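# Fit the loose gear onto the gearbox's empty pin

## Task

Place the loose gear on the gearbox's free pin so that it meshes with both the central gear and the outer toothed ring and rests flat and as low as the other two gears. At no point may it drop more than about a finger's width, and it must never be released from higher than the tops of the gear pins. Once it is above its pin, open the fingers only after the pin has gone into the gear's bore and its teeth line up with the ring's teeth. Afterwards, with the gripper empty, retreat so that it ends at least 11 cm from the gears.

## Robot and tools

Robot: a single six-joint arm (one arm of a Trossen two-arm set) with a two-finger parallel gripper. There is only one arm, so every motion argument is one 8-number row, never a list per arm.

Frame: the scene frame has its origin on the table top under the arm's base, +z up, and +y to the left when facing along +x. Positions are in metres. Orientation is a quaternion written w first (qw, qx, qy, qz). The gripper's fingers point along its own +x and close along its own y. end_effector_position is the pinch point between the pads, about 3 to 4 cm behind the fingertips. The base may sit slightly tilted, and the printed hand position can be off, more so at long reach.

The row format, shared by all motion tools: [x, y, z, qw, qx, qy, qz, opening]. x, y, z and the quaternion form an absolute gripper pose in the scene frame, not an offset. opening is a scale from -1 to 1: +1 is fully open (0.088 m), the bare fingers touch near -0.80, and values below that close no further. Closing from full open needs roughly 0.5 s. To keep a grasp, command an opening well under grip_measured; the larger the gap, the harder the squeeze (up to about 34 N per pad, and a fast close can hit harder). To hold a fixed orientation, repeat your chosen quaternion in every row rather than copying a possibly drifted reported one.

Tools:
- execute_actions {actions, pictures}. actions holds at most one item. An empty list just reports the state. An item with rows (1 to 15 rows) and optional steps (up to 15, default 15) plays one row per control step of 1/30 s, repeating the last row if steps outnumber rows. An item with only steps (up to 300) is a wait counted from the previous result, reply time included. A call is refused, sending nothing, if any target lies more than 0.6 m from the last reported position along any gripper axis. pictures toggles camera images.
- move {target, speed}. target is one row (absolute pose plus opening); the opening is applied at the start. The gripper follows a straight path to it lasting 0.5 to 10 s; longer paths stop early. speed is the path's top speed in m/s, 0.002 to 0.5, default 0.25; rotation is capped at twice that in rad/s. The path ignores obstacles, the real hand lags and may overshoot the speed, especially with a stretched arm. Its result adds a move: line giving how it ended (done, off_target, moving, held, fault) and which limits acted (paced = pose clipped; held = a check blocked some steps, after which the arm may jump fast), plus the distance left to target.
- wait {seconds}: 0 to 10 s with nothing new sent.
- zoom_image {camera, region}: magnifies [x0, y0, x1, y1] pixels (origin top-left, at most 504 by 504) of the latest image from cam_head_left, cam_head_right, cam_high, cam_low or cam_wrist, all 504x504.
- show_instructions: displays the reference pages. read_manual {section: "licences"}: licence texts only.
Irreversible; the goal must already hold and stay held.

Motion details: each control step the commanded pose is clipped to within 70 mm and 16 degrees of the measured pose, then reached by damped inverse kinematics with position favoured over orientation. After an action ends the arm only continues to the last clipped pose, so far targets need follow-up commands; check the reported pose. Joint friction can leave the hand short or tilted, and tiny moves may not happen; re-check and correct the tilt.

Result lines: the state line gives pose and velocities (m/s, rad/s). Joint positions and Joint velocities list waist, shoulder, elbow, wrist pitch, wrist yaw, wrist roll (rad), then the pad gap in metres. Ranges: waist -3.054 to 3.054, shoulder 0 to 3.142, elbow 0 to 2.356, wrist pitch and yaw -1.571 to 1.571, roll -3.142 to 3.142. grip_measured is the finger opening on the command scale (readings may be off by about 1 mm). "pose unreachable" means the clearance check (which treats the mount as part of the arm) altered or blocked the command; HELD marks the affected steps. "Hand target" is the pose the controller currently drives toward. Joint torques are total drive output with per-joint offset and noise.

Hazards: contact torque at a joint's load limit (waist 18.2, shoulder 22.5, elbow 22.4, wrist pitch 5.92, yaw 5.9, roll 5.54 N m, held weight included) triggers a TORQUE FAULT, freezing the arm for 10 s. Sustained holding heats motors: MOTOR HOT warns from 50 °C, and at 95 °C an OVER-TEMPERATURE FAULT holds the arm and may later cut power so it goes limp. Faster contact hits harder, and aiming past a contact presses harder; a blocked arm keeps pushing until commanded otherwise. Objects may occasionally be nudged by outside pushes. Avoid drops, slips, slams and strong pushes, and never put or knock anything off the table. Reply time keeps the simulation running, so time passes while you think.

Each tool is called after "Request:" by a JSON object that holds its "api" and its "payload", one argument or row to a line.

Reference images:

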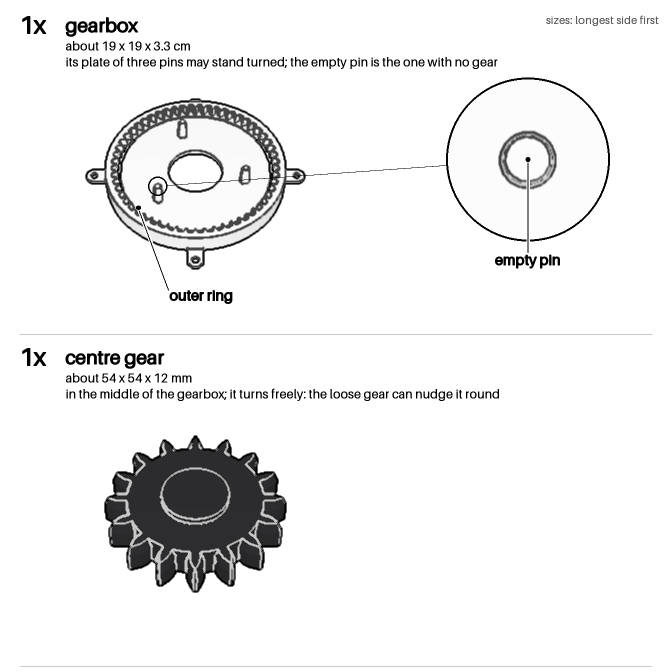

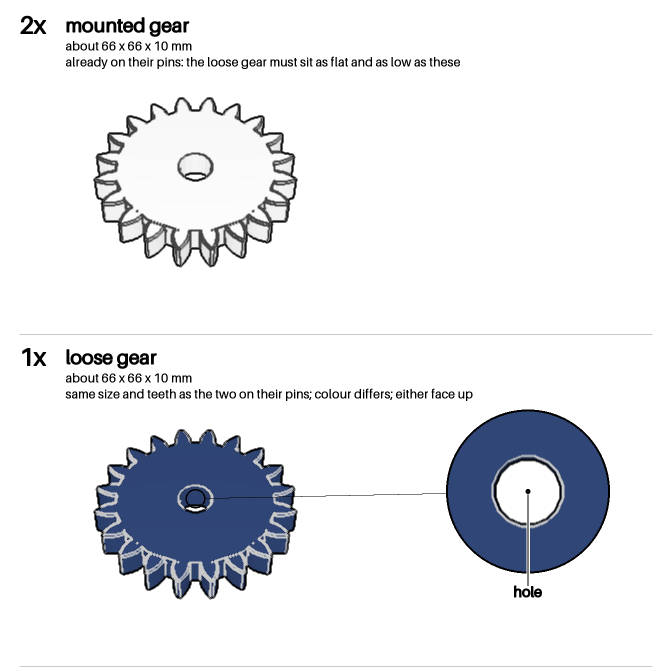

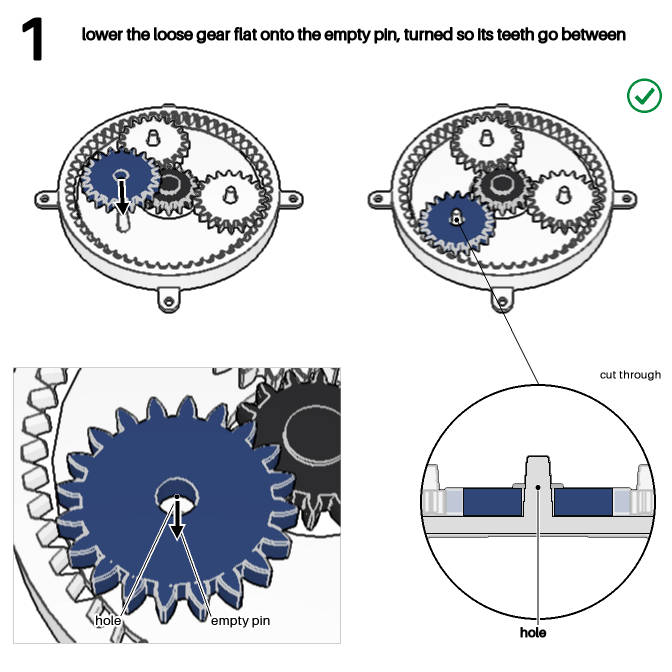

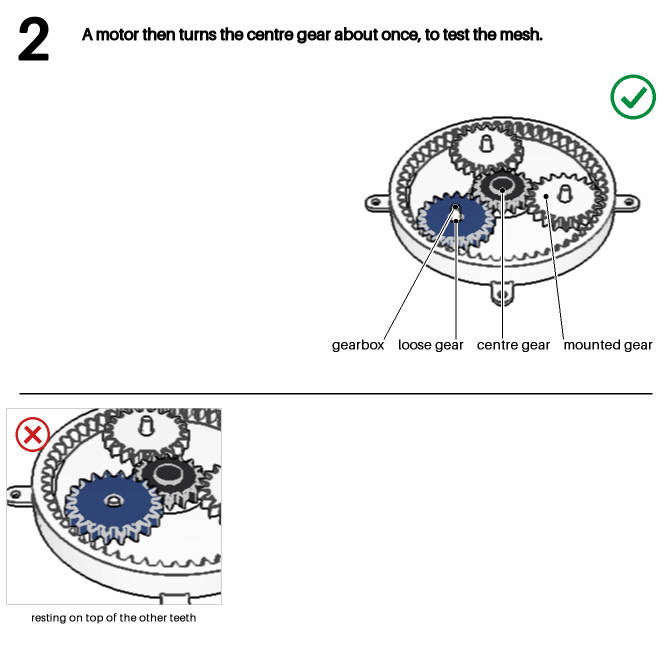

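## Session

Request:
{"api": "execute_actions", "payload": {
  "actions": []
}}

Scene clock: 0.00 s of 4147.00 s.
end_effector_position=(+0.3103, +0.2511, +0.2744) grip_measured=+0.827 end_effector_quat_wxyz=(+0.919, -0.393, -0.024, +0.028) end_effector_velocity=(+0.001, +0.000, -0.000) end_effector_angular_velocity=(-0.008, +0.001, +0.005)
Joint positions: [0.017 0.858 0.663 0.24  0.01  0.015 0.08 ]
Joint velocities: [-0.002  0.002 -0.002  0.007 -0.007 -0.007 -0.   ]
Joint torques (N m, as the arm reports them, + toward a larger angle): no reading
Motor temperatures (°C, as the motors report them): [26 25 23 24 25 23]
Heat: hottest waist 26 °C (+0.0 °C/min).
Hand target: +0.310, +0.251, +0.274; +0.919, -0.393, -0.024, +0.028

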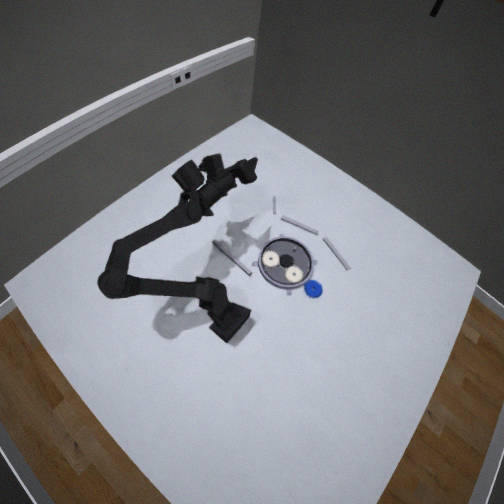

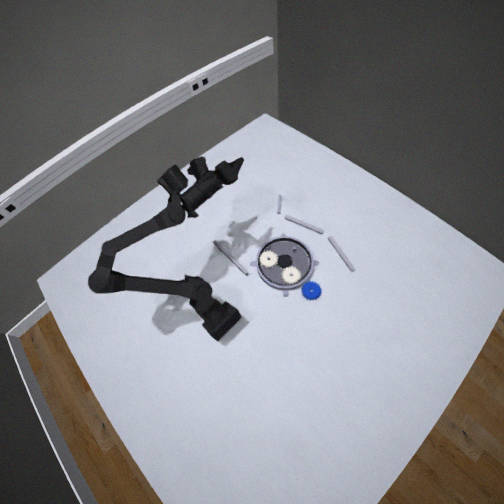

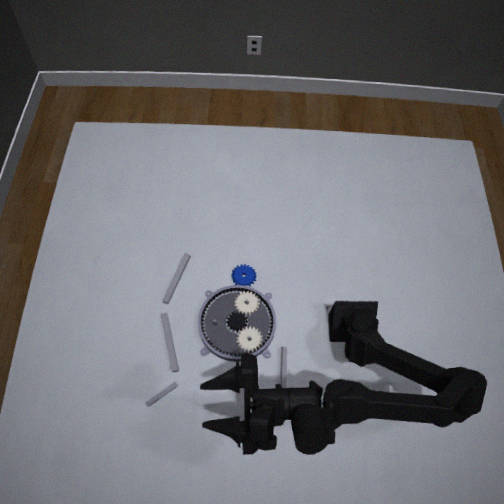

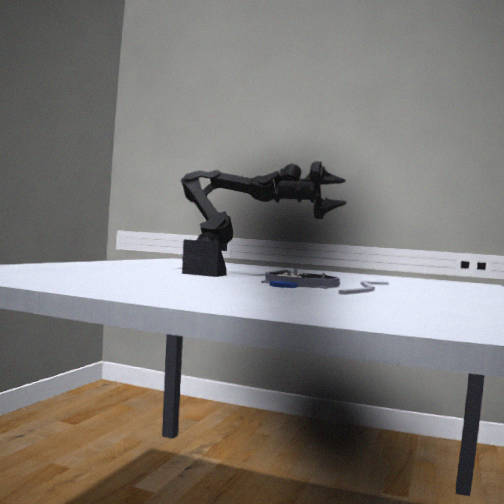

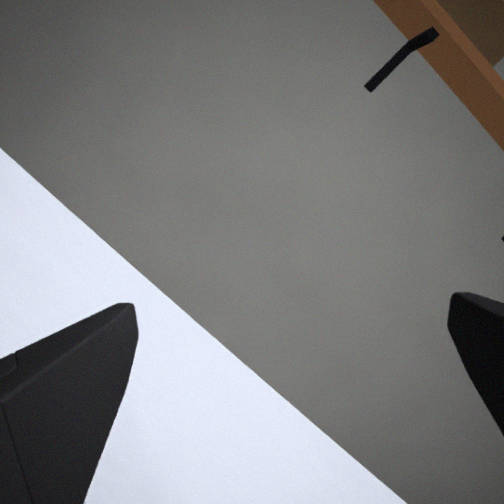

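Request:
{"api": "move", "payload": {
  "target": [0.285,-0.12,0.2,0.707,0,0.707,0,1]
}}

Scene clock: 5.10 s of 4147.00 s.
end_effector_position=(+0.2825, -0.1188, +0.1975) grip_measured=+0.990 end_effector_quat_wxyz=(+0.704, -0.003, +0.710, +0.007) end_effector_velocity=(-0.002, +0.002, -0.001) end_effector_angular_velocity=(+0.034, +0.012, -0.015)
Joint positions: [-0.824  2.471  1.77  -1.55  -0.523 -0.997  0.088]
Joint velocities: [-0.002  0.017  0.012 -0.037 -0.007 -0.007 -0.   ]
Joint torques (N m, as the arm reports them, + toward a larger angle): [-5.83 -4.42  7.63  0.05  0.1  -0.11]
Motor temperatures (°C, as the motors report them): [26 25 23 24 25 23]
Heat: hottest waist 26 °C (+0.0 °C/min).
Hand target: +0.282, -0.122, +0.198; +0.704, -0.003, +0.710, +0.007
Off the commanded pose: 0.004 m, 1 deg.
move: done

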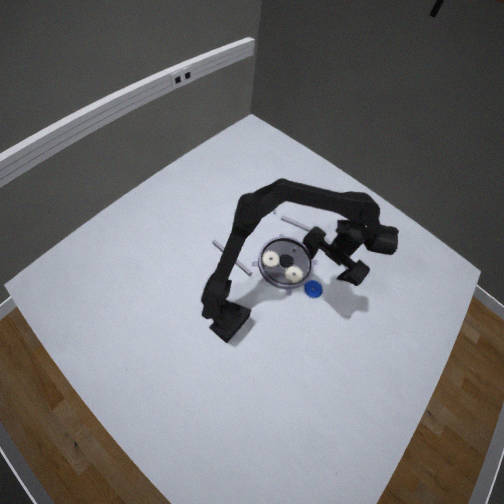

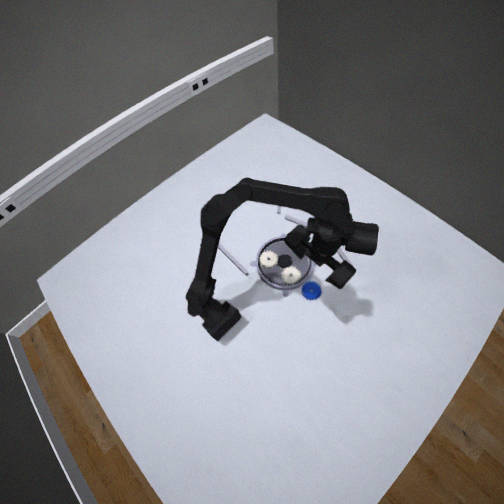

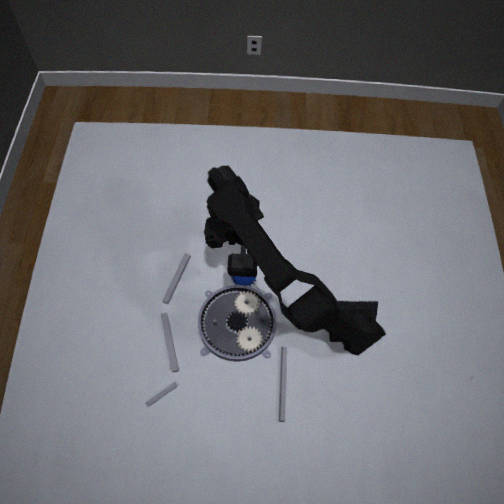

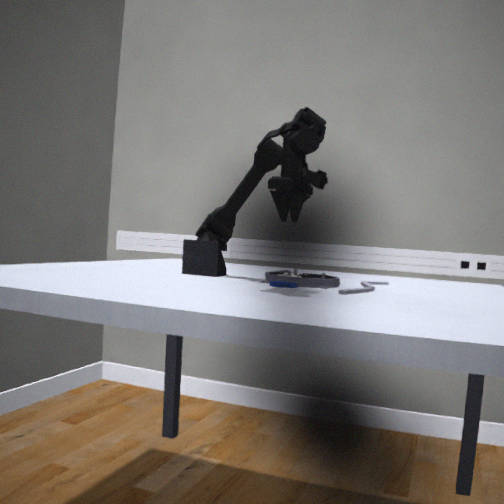

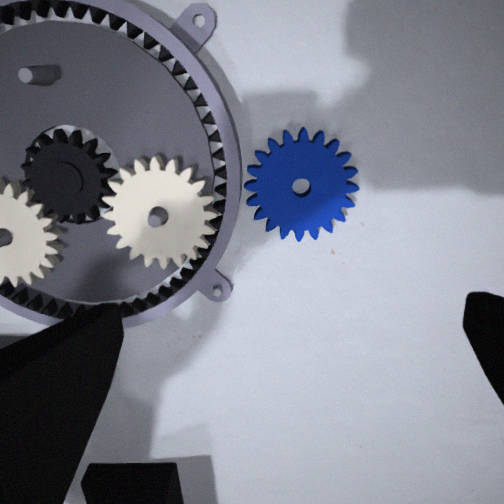

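Request:
{"api": "move", "payload": {
  "target": [0.285,-0.12,0.09,0.5,0.5,0.5,-0.5,1]
}}

Scene clock: 10.40 s of 4147.00 s.
end_effector_position=(+0.2858, -0.1216, +0.0896) grip_measured=+0.990 end_effector_quat_wxyz=(+0.500, +0.498, +0.501, -0.501) end_effector_velocity=(-0.004, +0.001, -0.003) end_effector_angular_velocity=(+0.005, +0.017, -0.016)
Joint positions: [-0.669  2.462  1.399 -1.098 -0.613  0.738  0.088]
Joint velocities: [ 0.002  0.002 -0.007 -0.007  0.007  0.007  0.   ]
Joint torques (N m, as the arm reports them, + toward a larger angle): [-5.59 -5.92  4.86  0.46 -0.05  0.12]
Motor temperatures (°C, as the motors report them): [27 26 24 24 25 23]
Heat: hottest waist 27 °C (+5.8 °C/min).
Hand target: +0.286, -0.120, +0.090; +0.500, +0.500, +0.500, -0.500
Off the commanded pose: 0.002 m, 0 deg.
move: done

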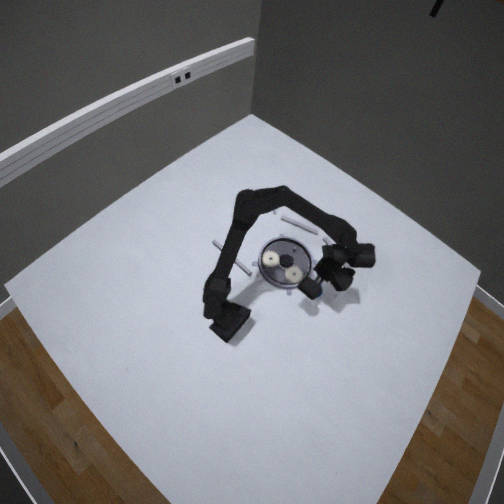

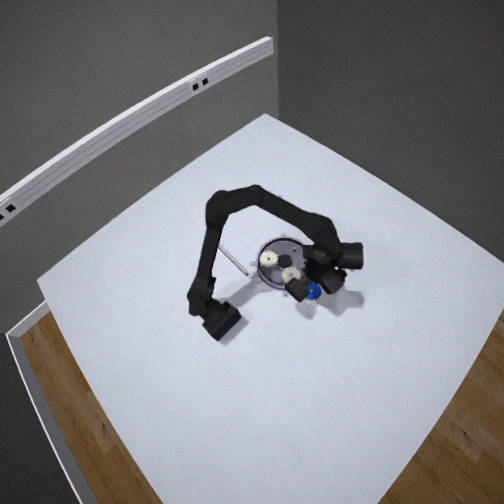

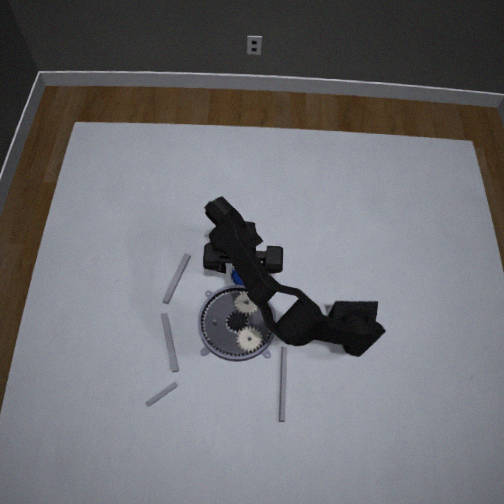

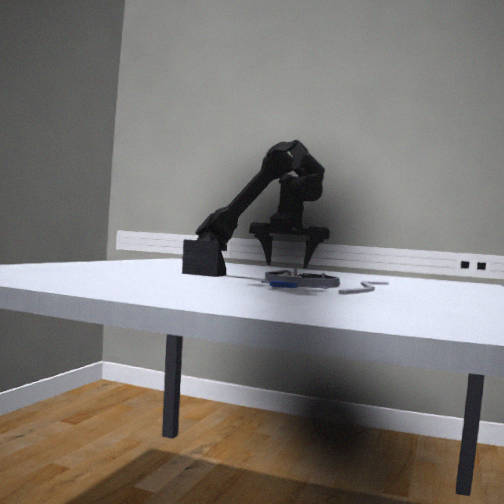

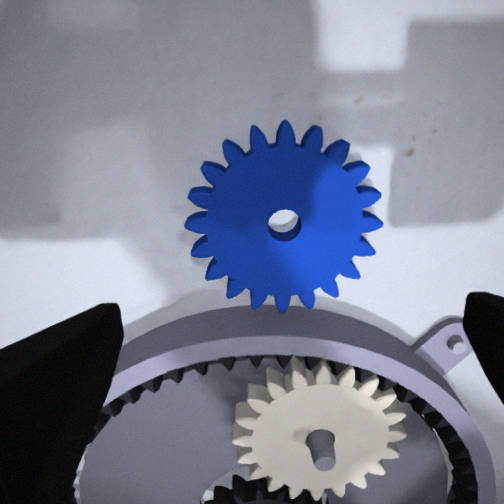

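Request:
{"api": "move", "payload": {
  "target": [0.285,-0.122,0.042,0.5,0.5,0.5,-0.5,1],
  "speed": 0.08
}}

Scene clock: 11.93 s of 4147.00 s.
end_effector_position=(+0.2878, -0.1218, +0.0455) grip_measured=+0.990 end_effector_quat_wxyz=(+0.506, +0.496, +0.499, -0.498) end_effector_velocity=(+0.003, +0.000, -0.000) end_effector_angular_velocity=(+0.007, -0.027, +0.002)
Joint positions: [-0.591  2.489  1.29  -0.9   -0.655  0.821  0.088]
Joint velocities: [-0.002 -0.002 -0.007  0.022 -0.022  0.007 -0.   ]
Joint torques (N m, as the arm reports them, + toward a larger angle): [-5.66 -4.59  4.46  0.45 -0.05  0.12]
Motor temperatures (°C, as the motors report them): [27 27 24 24 25 24]
Heat: hottest waist 27 °C (+5.0 °C/min).
Hand target: +0.285, -0.122, +0.042; +0.500, +0.500, +0.500, -0.500
Off the commanded pose: 0.004 m, 1 deg.
move: done

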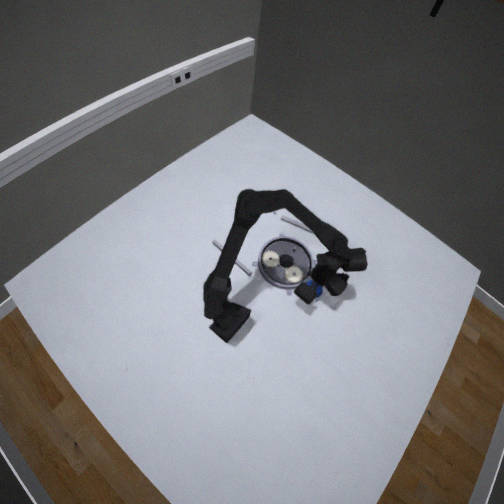

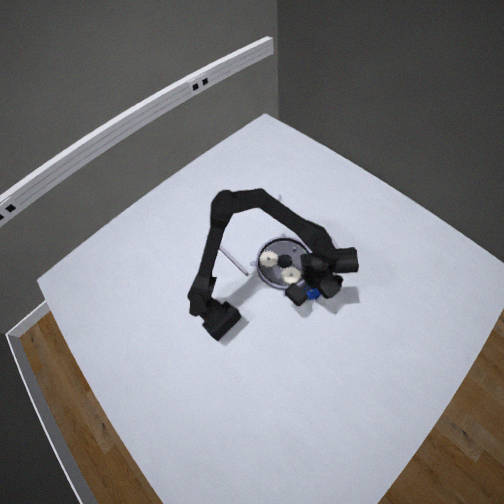

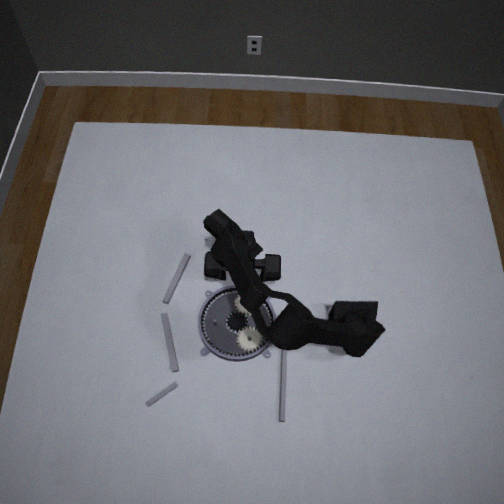

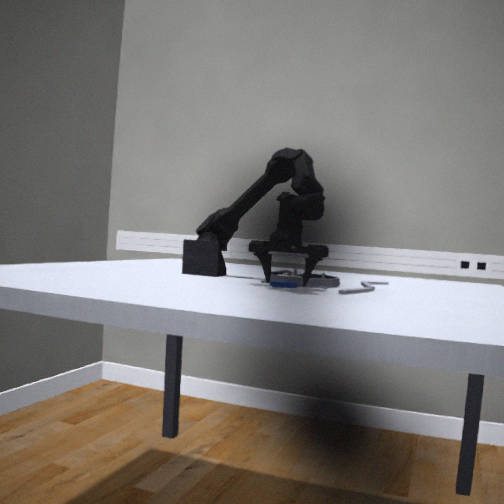

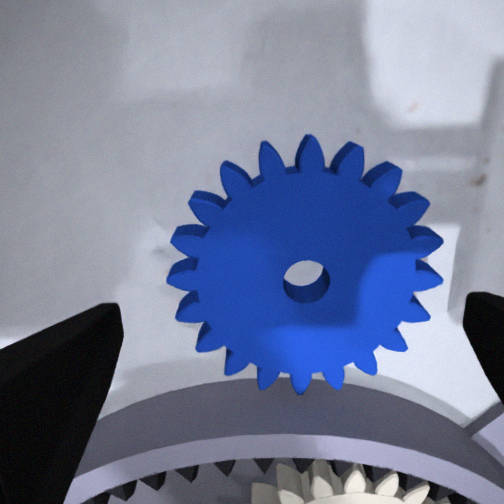

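Request:
{"api": "move", "payload": {
  "target": [0.286,-0.127,0.036,0.5,0.5,0.5,-0.5,1],
  "speed": 0.05
}}

Request:
{"api": "move", "payload": {
  "target": [0.286,-0.127,0.036,0.5,0.5,0.5,-0.5,0.2]
}}

Request:
{"api": "move", "payload": {
  "target": [0.30,-0.08,0.12,0.5,0.5,0.5,-0.5,0.2],
  "speed": 0.1
}}

Request:
{"api": "move", "payload": {
  "target": [0.35,0.0,0.11,0.707,0,0.707,0,0.2],
  "speed": 0.1
}}

Scene clock: 14.10 s of 4147.00 s.
end_effector_position=(+0.2878, -0.1254, +0.0407) grip_measured=+0.988 end_effector_quat_wxyz=(+0.506, +0.498, +0.499, -0.498) end_effector_velocity=(-0.000, +0.003, -0.001) end_effector_angular_velocity=(+0.023, -0.009, -0.002)
Joint positions: [-0.59   2.505  1.288 -0.88  -0.66   0.825  0.087]
Joint velocities: [-0.002  0.002 -0.002 -0.007 -0.022 -0.007 -0.   ]
Joint torques (N m, as the arm reports them, + toward a larger angle): [-5.41 -4.02  5.25  0.57  0.04  0.11]
Motor temperatures (°C, as the motors report them): [28 27 24 24 25 24]
Heat: hottest waist 28 °C (+8.5 °C/min).
Hand target: +0.286, -0.127, +0.036; +0.500, +0.500, +0.500, -0.500
Off the commanded pose: 0.005 m, 1 deg.
move: done

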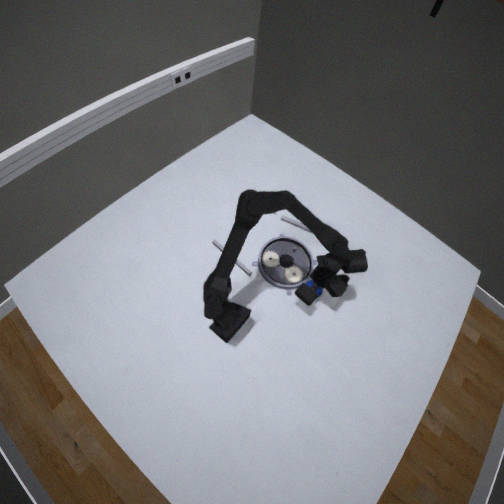

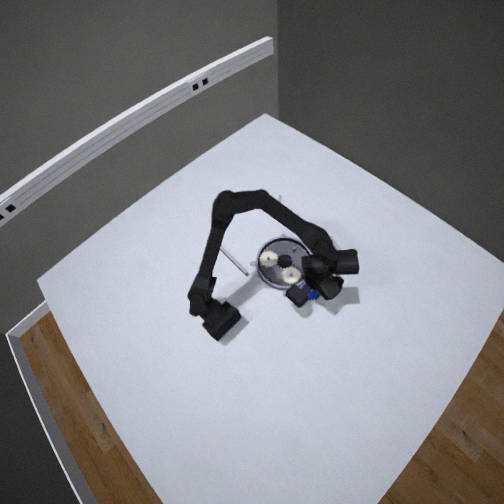

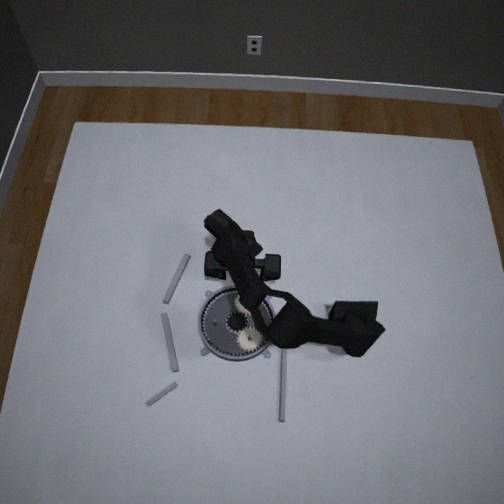

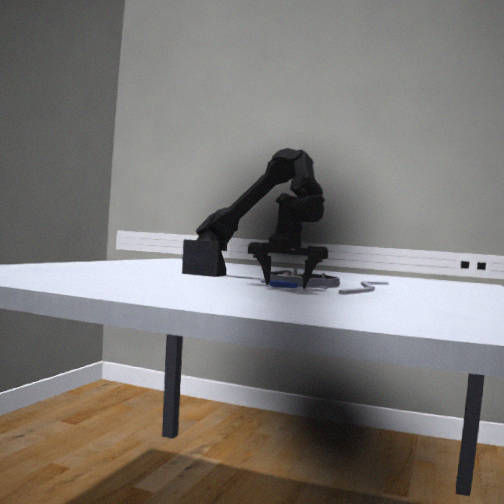

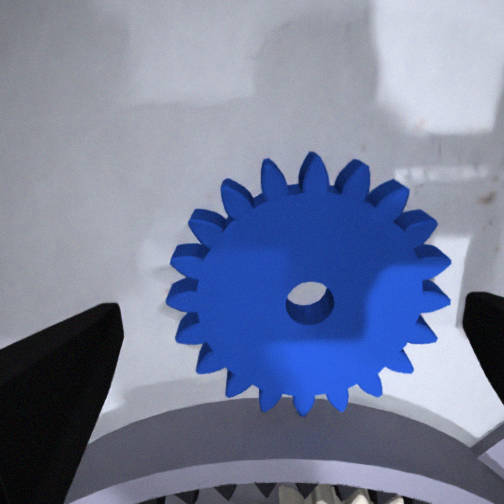

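Scene clock: 14.80 s of 4147.00 s.
end_effector_position=(+0.2884, -0.1257, +0.0405) grip_measured=+0.493 end_effector_quat_wxyz=(+0.506, +0.499, +0.498, -0.497) end_effector_velocity=(+0.000, -0.001, -0.001) end_effector_angular_velocity=(+0.004, -0.008, +0.007)
Joint positions: [-0.59   2.506  1.288 -0.876 -0.663  0.826  0.063]
Joint velocities: [-0.002  0.002 -0.002  0.007 -0.007 -0.007 -0.   ]
Joint torques (N m, as the arm reports them, + toward a larger angle): [-5.42 -4.02  5.3   0.39  0.11  0.07]
Motor temperatures (°C, as the motors report them): [28 27 24 24 25 24]
Heat: hottest waist 28 °C (+8.1 °C/min).
Hand target: +0.286, -0.127, +0.036; +0.500, +0.500, +0.500, -0.500
Off the commanded pose: 0.005 m, 1 deg.
move: done

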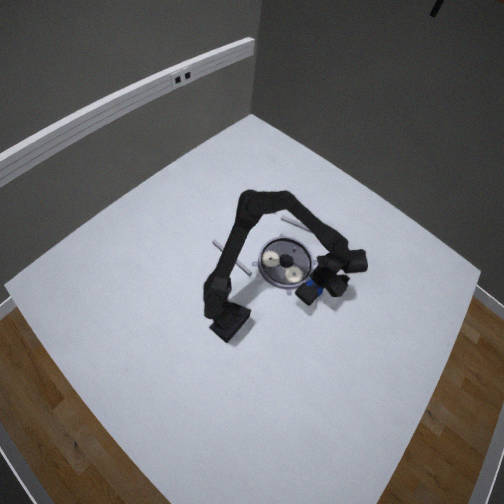

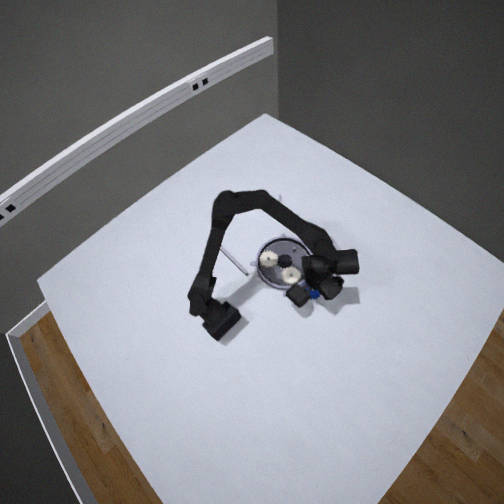

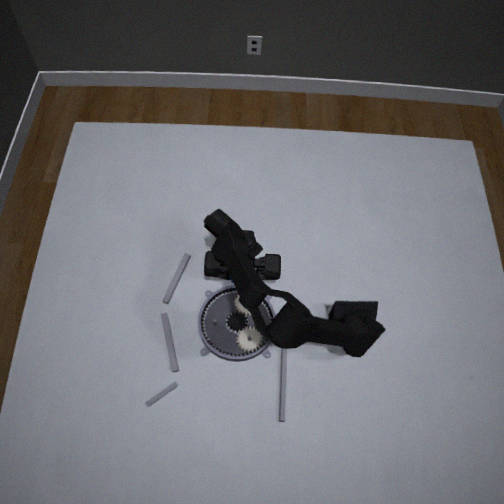

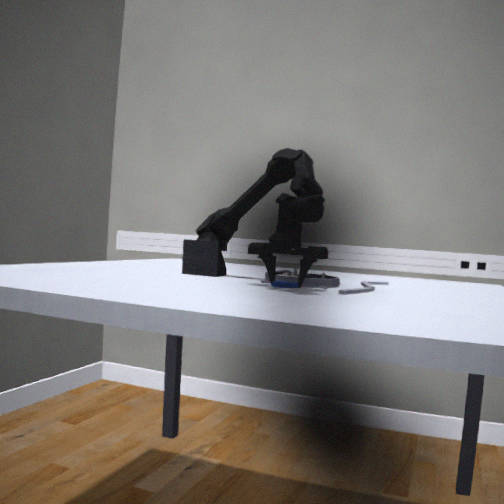

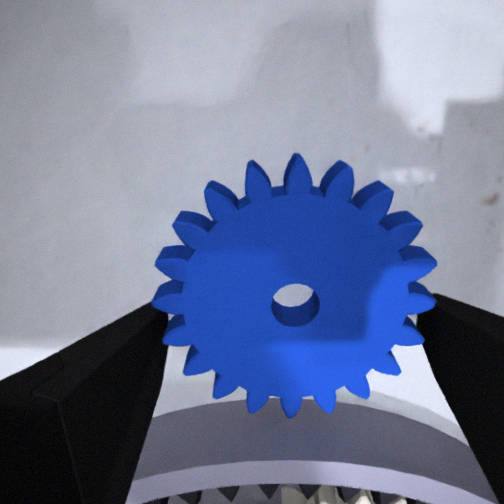

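Scene clock: 16.13 s of 4147.00 s.
end_effector_position=(+0.2972, -0.0801, +0.1135) grip_measured=+0.492 end_effector_quat_wxyz=(+0.490, +0.503, +0.504, -0.503) end_effector_velocity=(+0.001, +0.003, +0.004) end_effector_angular_velocity=(+0.009, -0.003, +0.001)
Joint positions: [-0.627  2.361  1.433 -1.23  -0.64   0.784  0.063]
Joint velocities: [-0.002 -0.002  0.012 -0.022 -0.007 -0.007 -0.   ]
Joint torques (N m, as the arm reports them, + toward a larger angle): [-6.32 -5.97  7.35  0.03  0.17 -0.11]
Motor temperatures (°C, as the motors report them): [28 27 24 24 25 24]
Heat: hottest waist 28 °C (+7.4 °C/min).
Hand target: +0.300, -0.080, +0.120; +0.500, +0.500, +0.500, -0.500
Off the commanded pose: 0.007 m, 1 deg.
move: done

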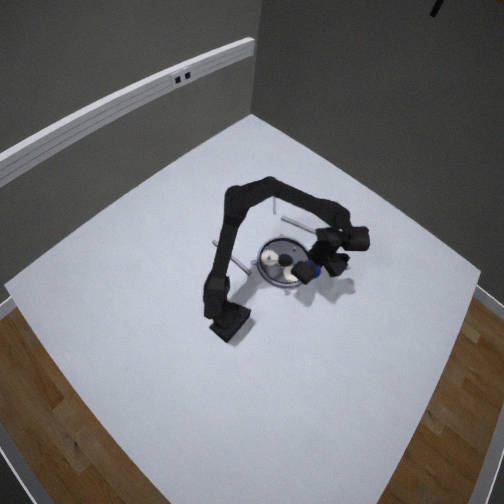

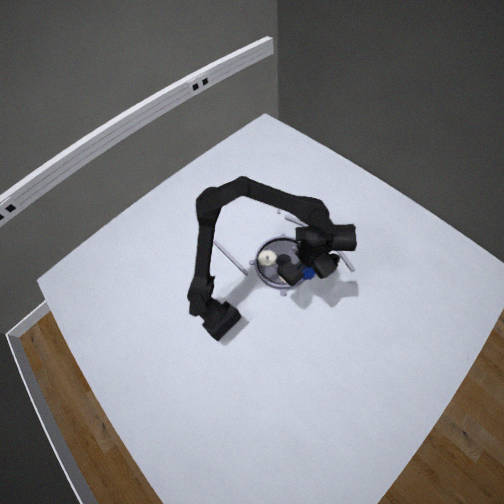

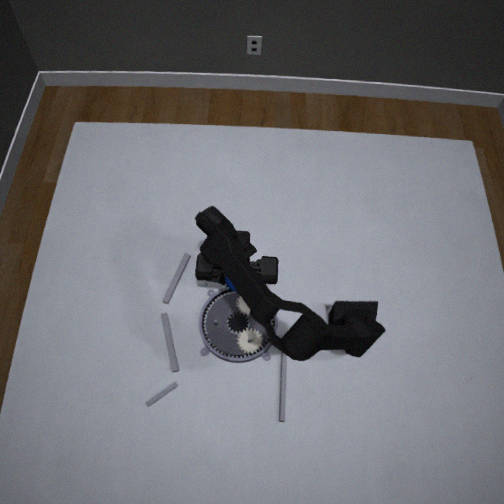

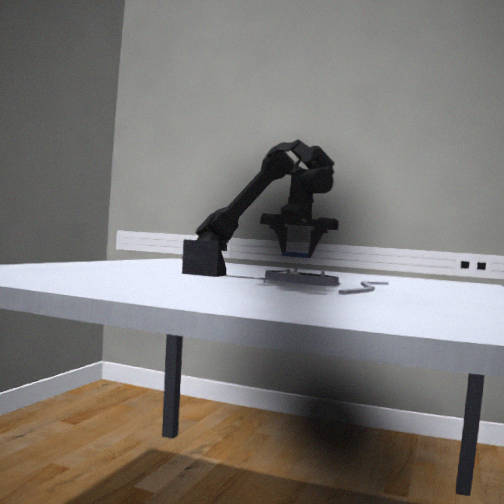

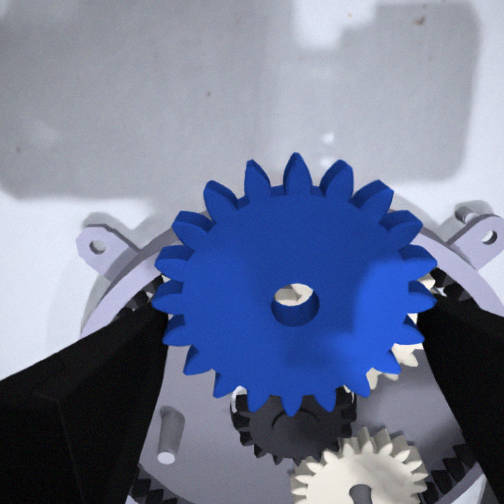

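Scene clock: 24.37 s of 4147.00 s.
end_effector_position=(+0.3474, -0.0036, +0.1051) grip_measured=+0.491 end_effector_quat_wxyz=(+0.702, +0.007, +0.712, -0.005) end_effector_velocity=(-0.005, +0.003, -0.000) end_effector_angular_velocity=(+0.017, +0.011, -0.012)
Joint positions: [-0.421  2.265  1.523 -1.259 -0.732 -0.543  0.063]
Joint velocities: [-0.002 -0.002 -0.007 -0.022 -0.007 -0.007 -0.   ]
Joint torques (N m, as the arm reports them, + toward a larger angle): [-6.77 -5.91  6.93  0.01 -0.12 -0.1 ]
Motor temperatures (°C, as the motors report them): [30 29 24 24 25 24]
Heat: hottest waist 30 °C (+9.8 °C/min).
Hand target: +0.351, -0.000, +0.110; +0.708, -0.001, +0.707, -0.001
Off the commanded pose: 0.007 m, 1 deg.
move: done

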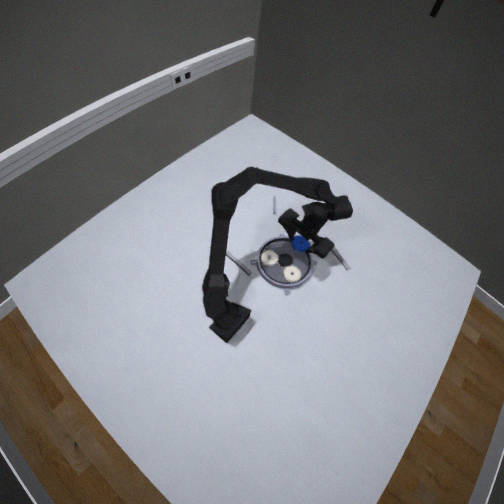

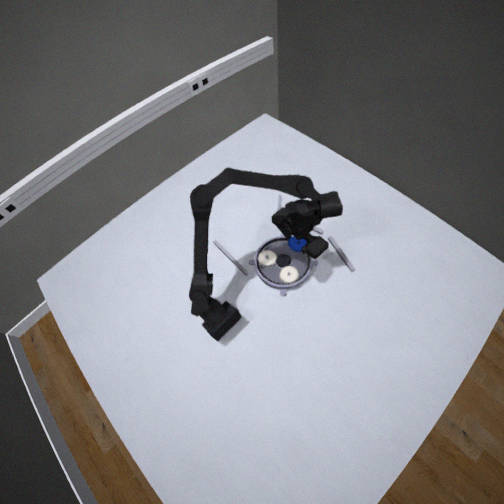

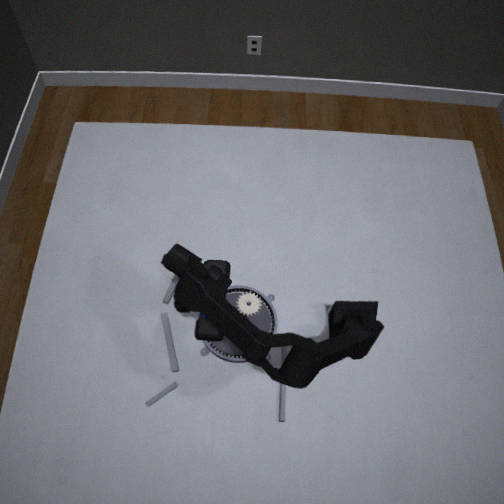

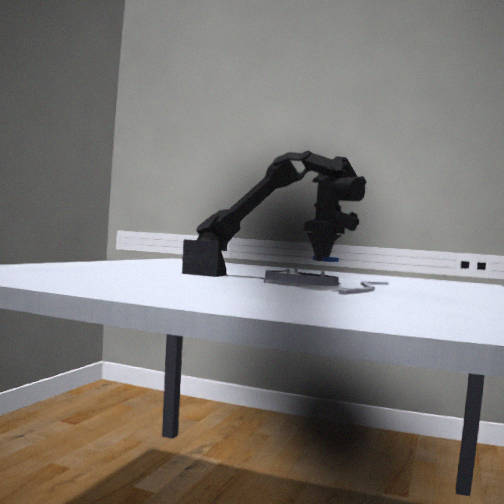

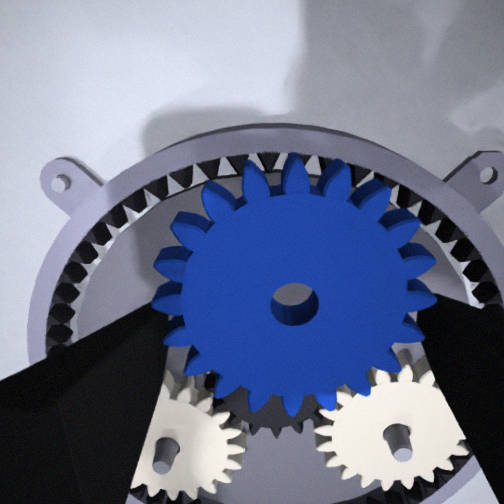

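Request:
{"api": "move", "payload": {
  "target": [0.36,0.002,0.082,0.707,0,0.707,0,0.2],
  "speed": 0.05
}}

Scene clock: 26.63 s of 4147.00 s.
end_effector_position=(+0.3615, +0.0040, +0.0843) grip_measured=+0.491 end_effector_quat_wxyz=(+0.708, -0.007, +0.706, +0.002) end_effector_velocity=(-0.000, +0.003, +0.001) end_effector_angular_velocity=(+0.022, -0.007, -0.014)
Joint positions: [-0.358  2.269  1.505 -1.157 -0.756 -0.476  0.063]
Joint velocities: [-0.002 -0.002 -0.002 -0.007 -0.022  0.007 -0.001]
Joint torques (N m, as the arm reports them, + toward a larger angle): [-7.02 -4.29  4.58  0.44 -0.1   0.11]
Motor temperatures (°C, as the motors report them): [30 29 25 24 25 24]
Heat: hottest waist 30 °C (+9.0 °C/min).
Hand target: +0.360, +0.002, +0.082; +0.707, -0.000, +0.707, -0.000
Off the commanded pose: 0.003 m, 1 deg.
move: done

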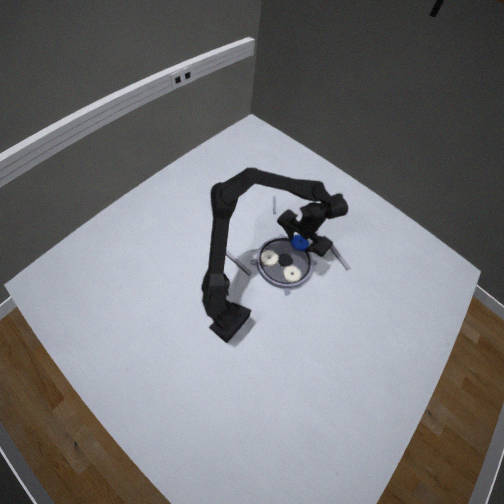

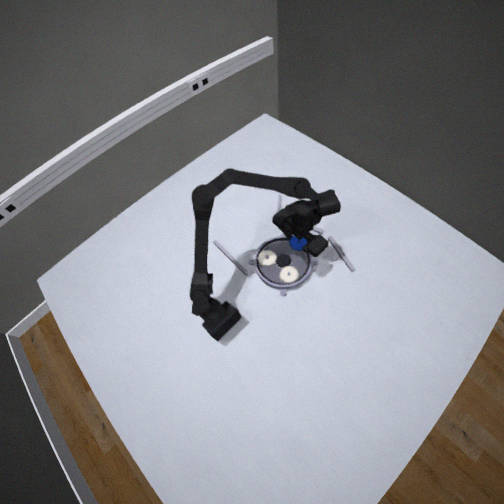

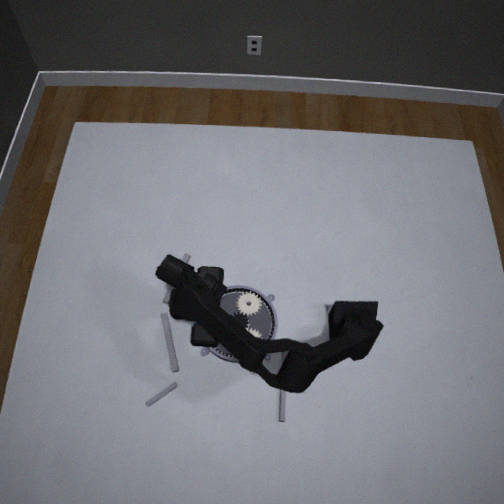

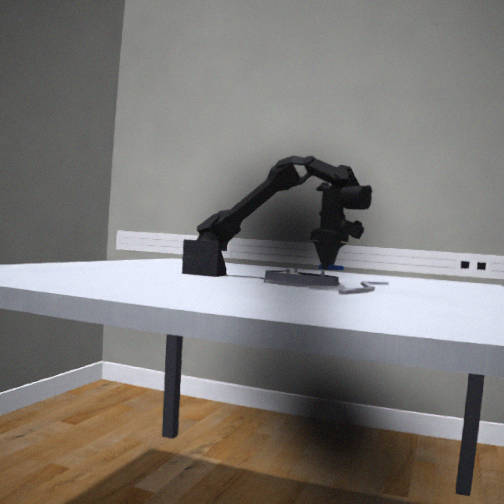

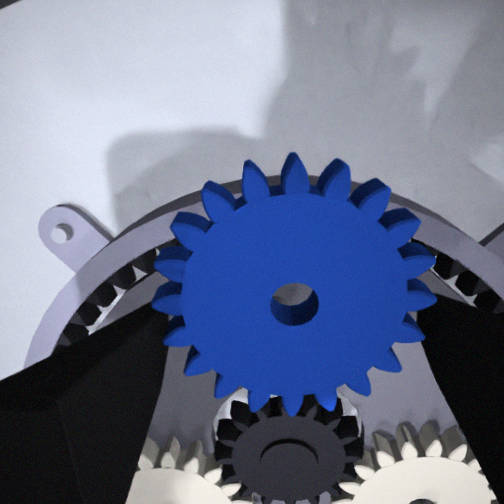

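Request:
{"api": "move", "payload": {
  "target": [0.350,0.002,0.078,0.707,0,0.707,0,0.2],
  "speed": 0.03
}}

Scene clock: 28.50 s of 4147.00 s.
end_effector_position=(+0.3513, +0.0007, +0.0763) grip_measured=+0.490 end_effector_quat_wxyz=(+0.705, -0.000, +0.709, -0.000) end_effector_velocity=(-0.004, +0.001, -0.000) end_effector_angular_velocity=(+0.007, -0.004, +0.004)
Joint positions: [-0.359  2.259  1.446 -1.124 -0.757 -0.475  0.063]
Joint velocities: [-0.002 -0.012 -0.022  0.007 -0.007 -0.007  0.   ]
Joint torques (N m, as the arm reports them, + toward a larger angle): [-6.99 -5.8   4.23  0.38 -0.1   0.04]
Motor temperatures (°C, as the motors report them): [30 29 25 24 25 24]
Heat: hottest waist 30 °C (+8.4 °C/min).
Hand target: +0.350, +0.002, +0.078; +0.707, +0.000, +0.707, +0.000
Off the commanded pose: 0.002 m, 0 deg.
move: done

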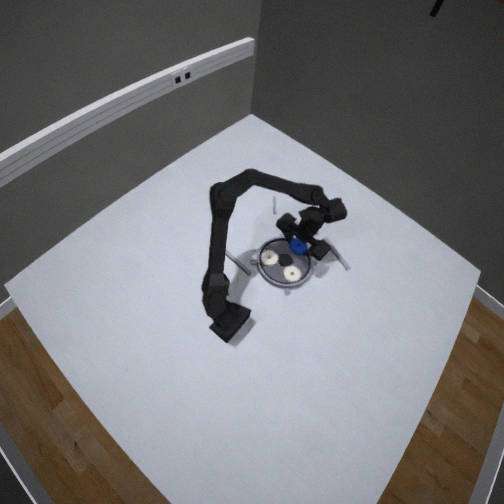

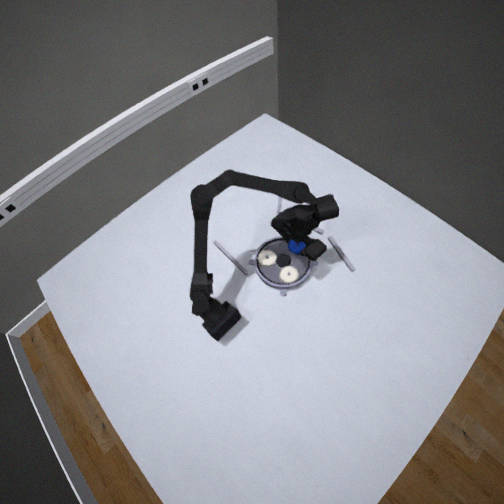

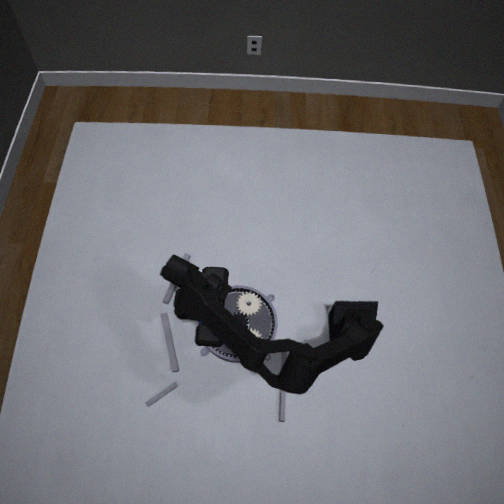

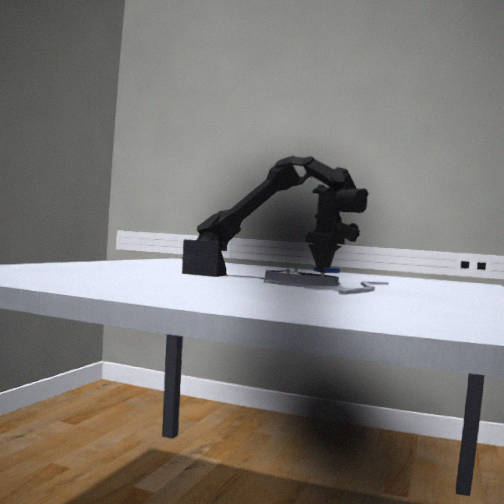

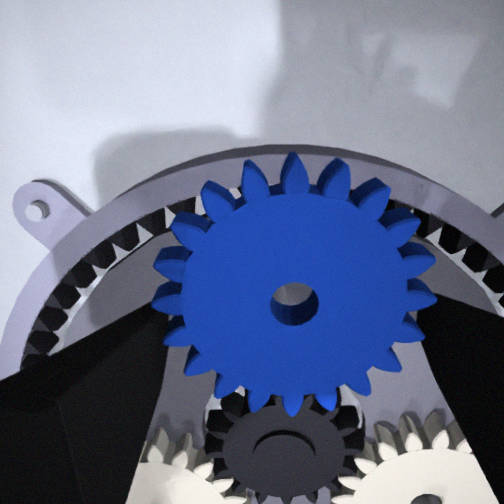

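Request:
{"api": "zoom_image", "payload": {
  "camera": "cam_wrist",
  "region": [240,254,350,354]
}}

Region (240, 254, 350, 354) of cam_wrist's 504x504 image, scaled by 4.582, with more detail than that image has; it fills the top 458 rows of this view, and the rest is white.

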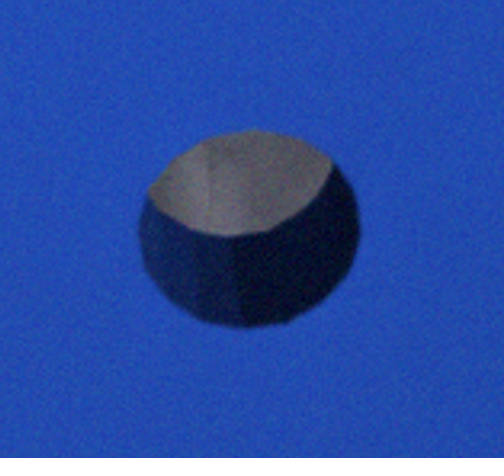

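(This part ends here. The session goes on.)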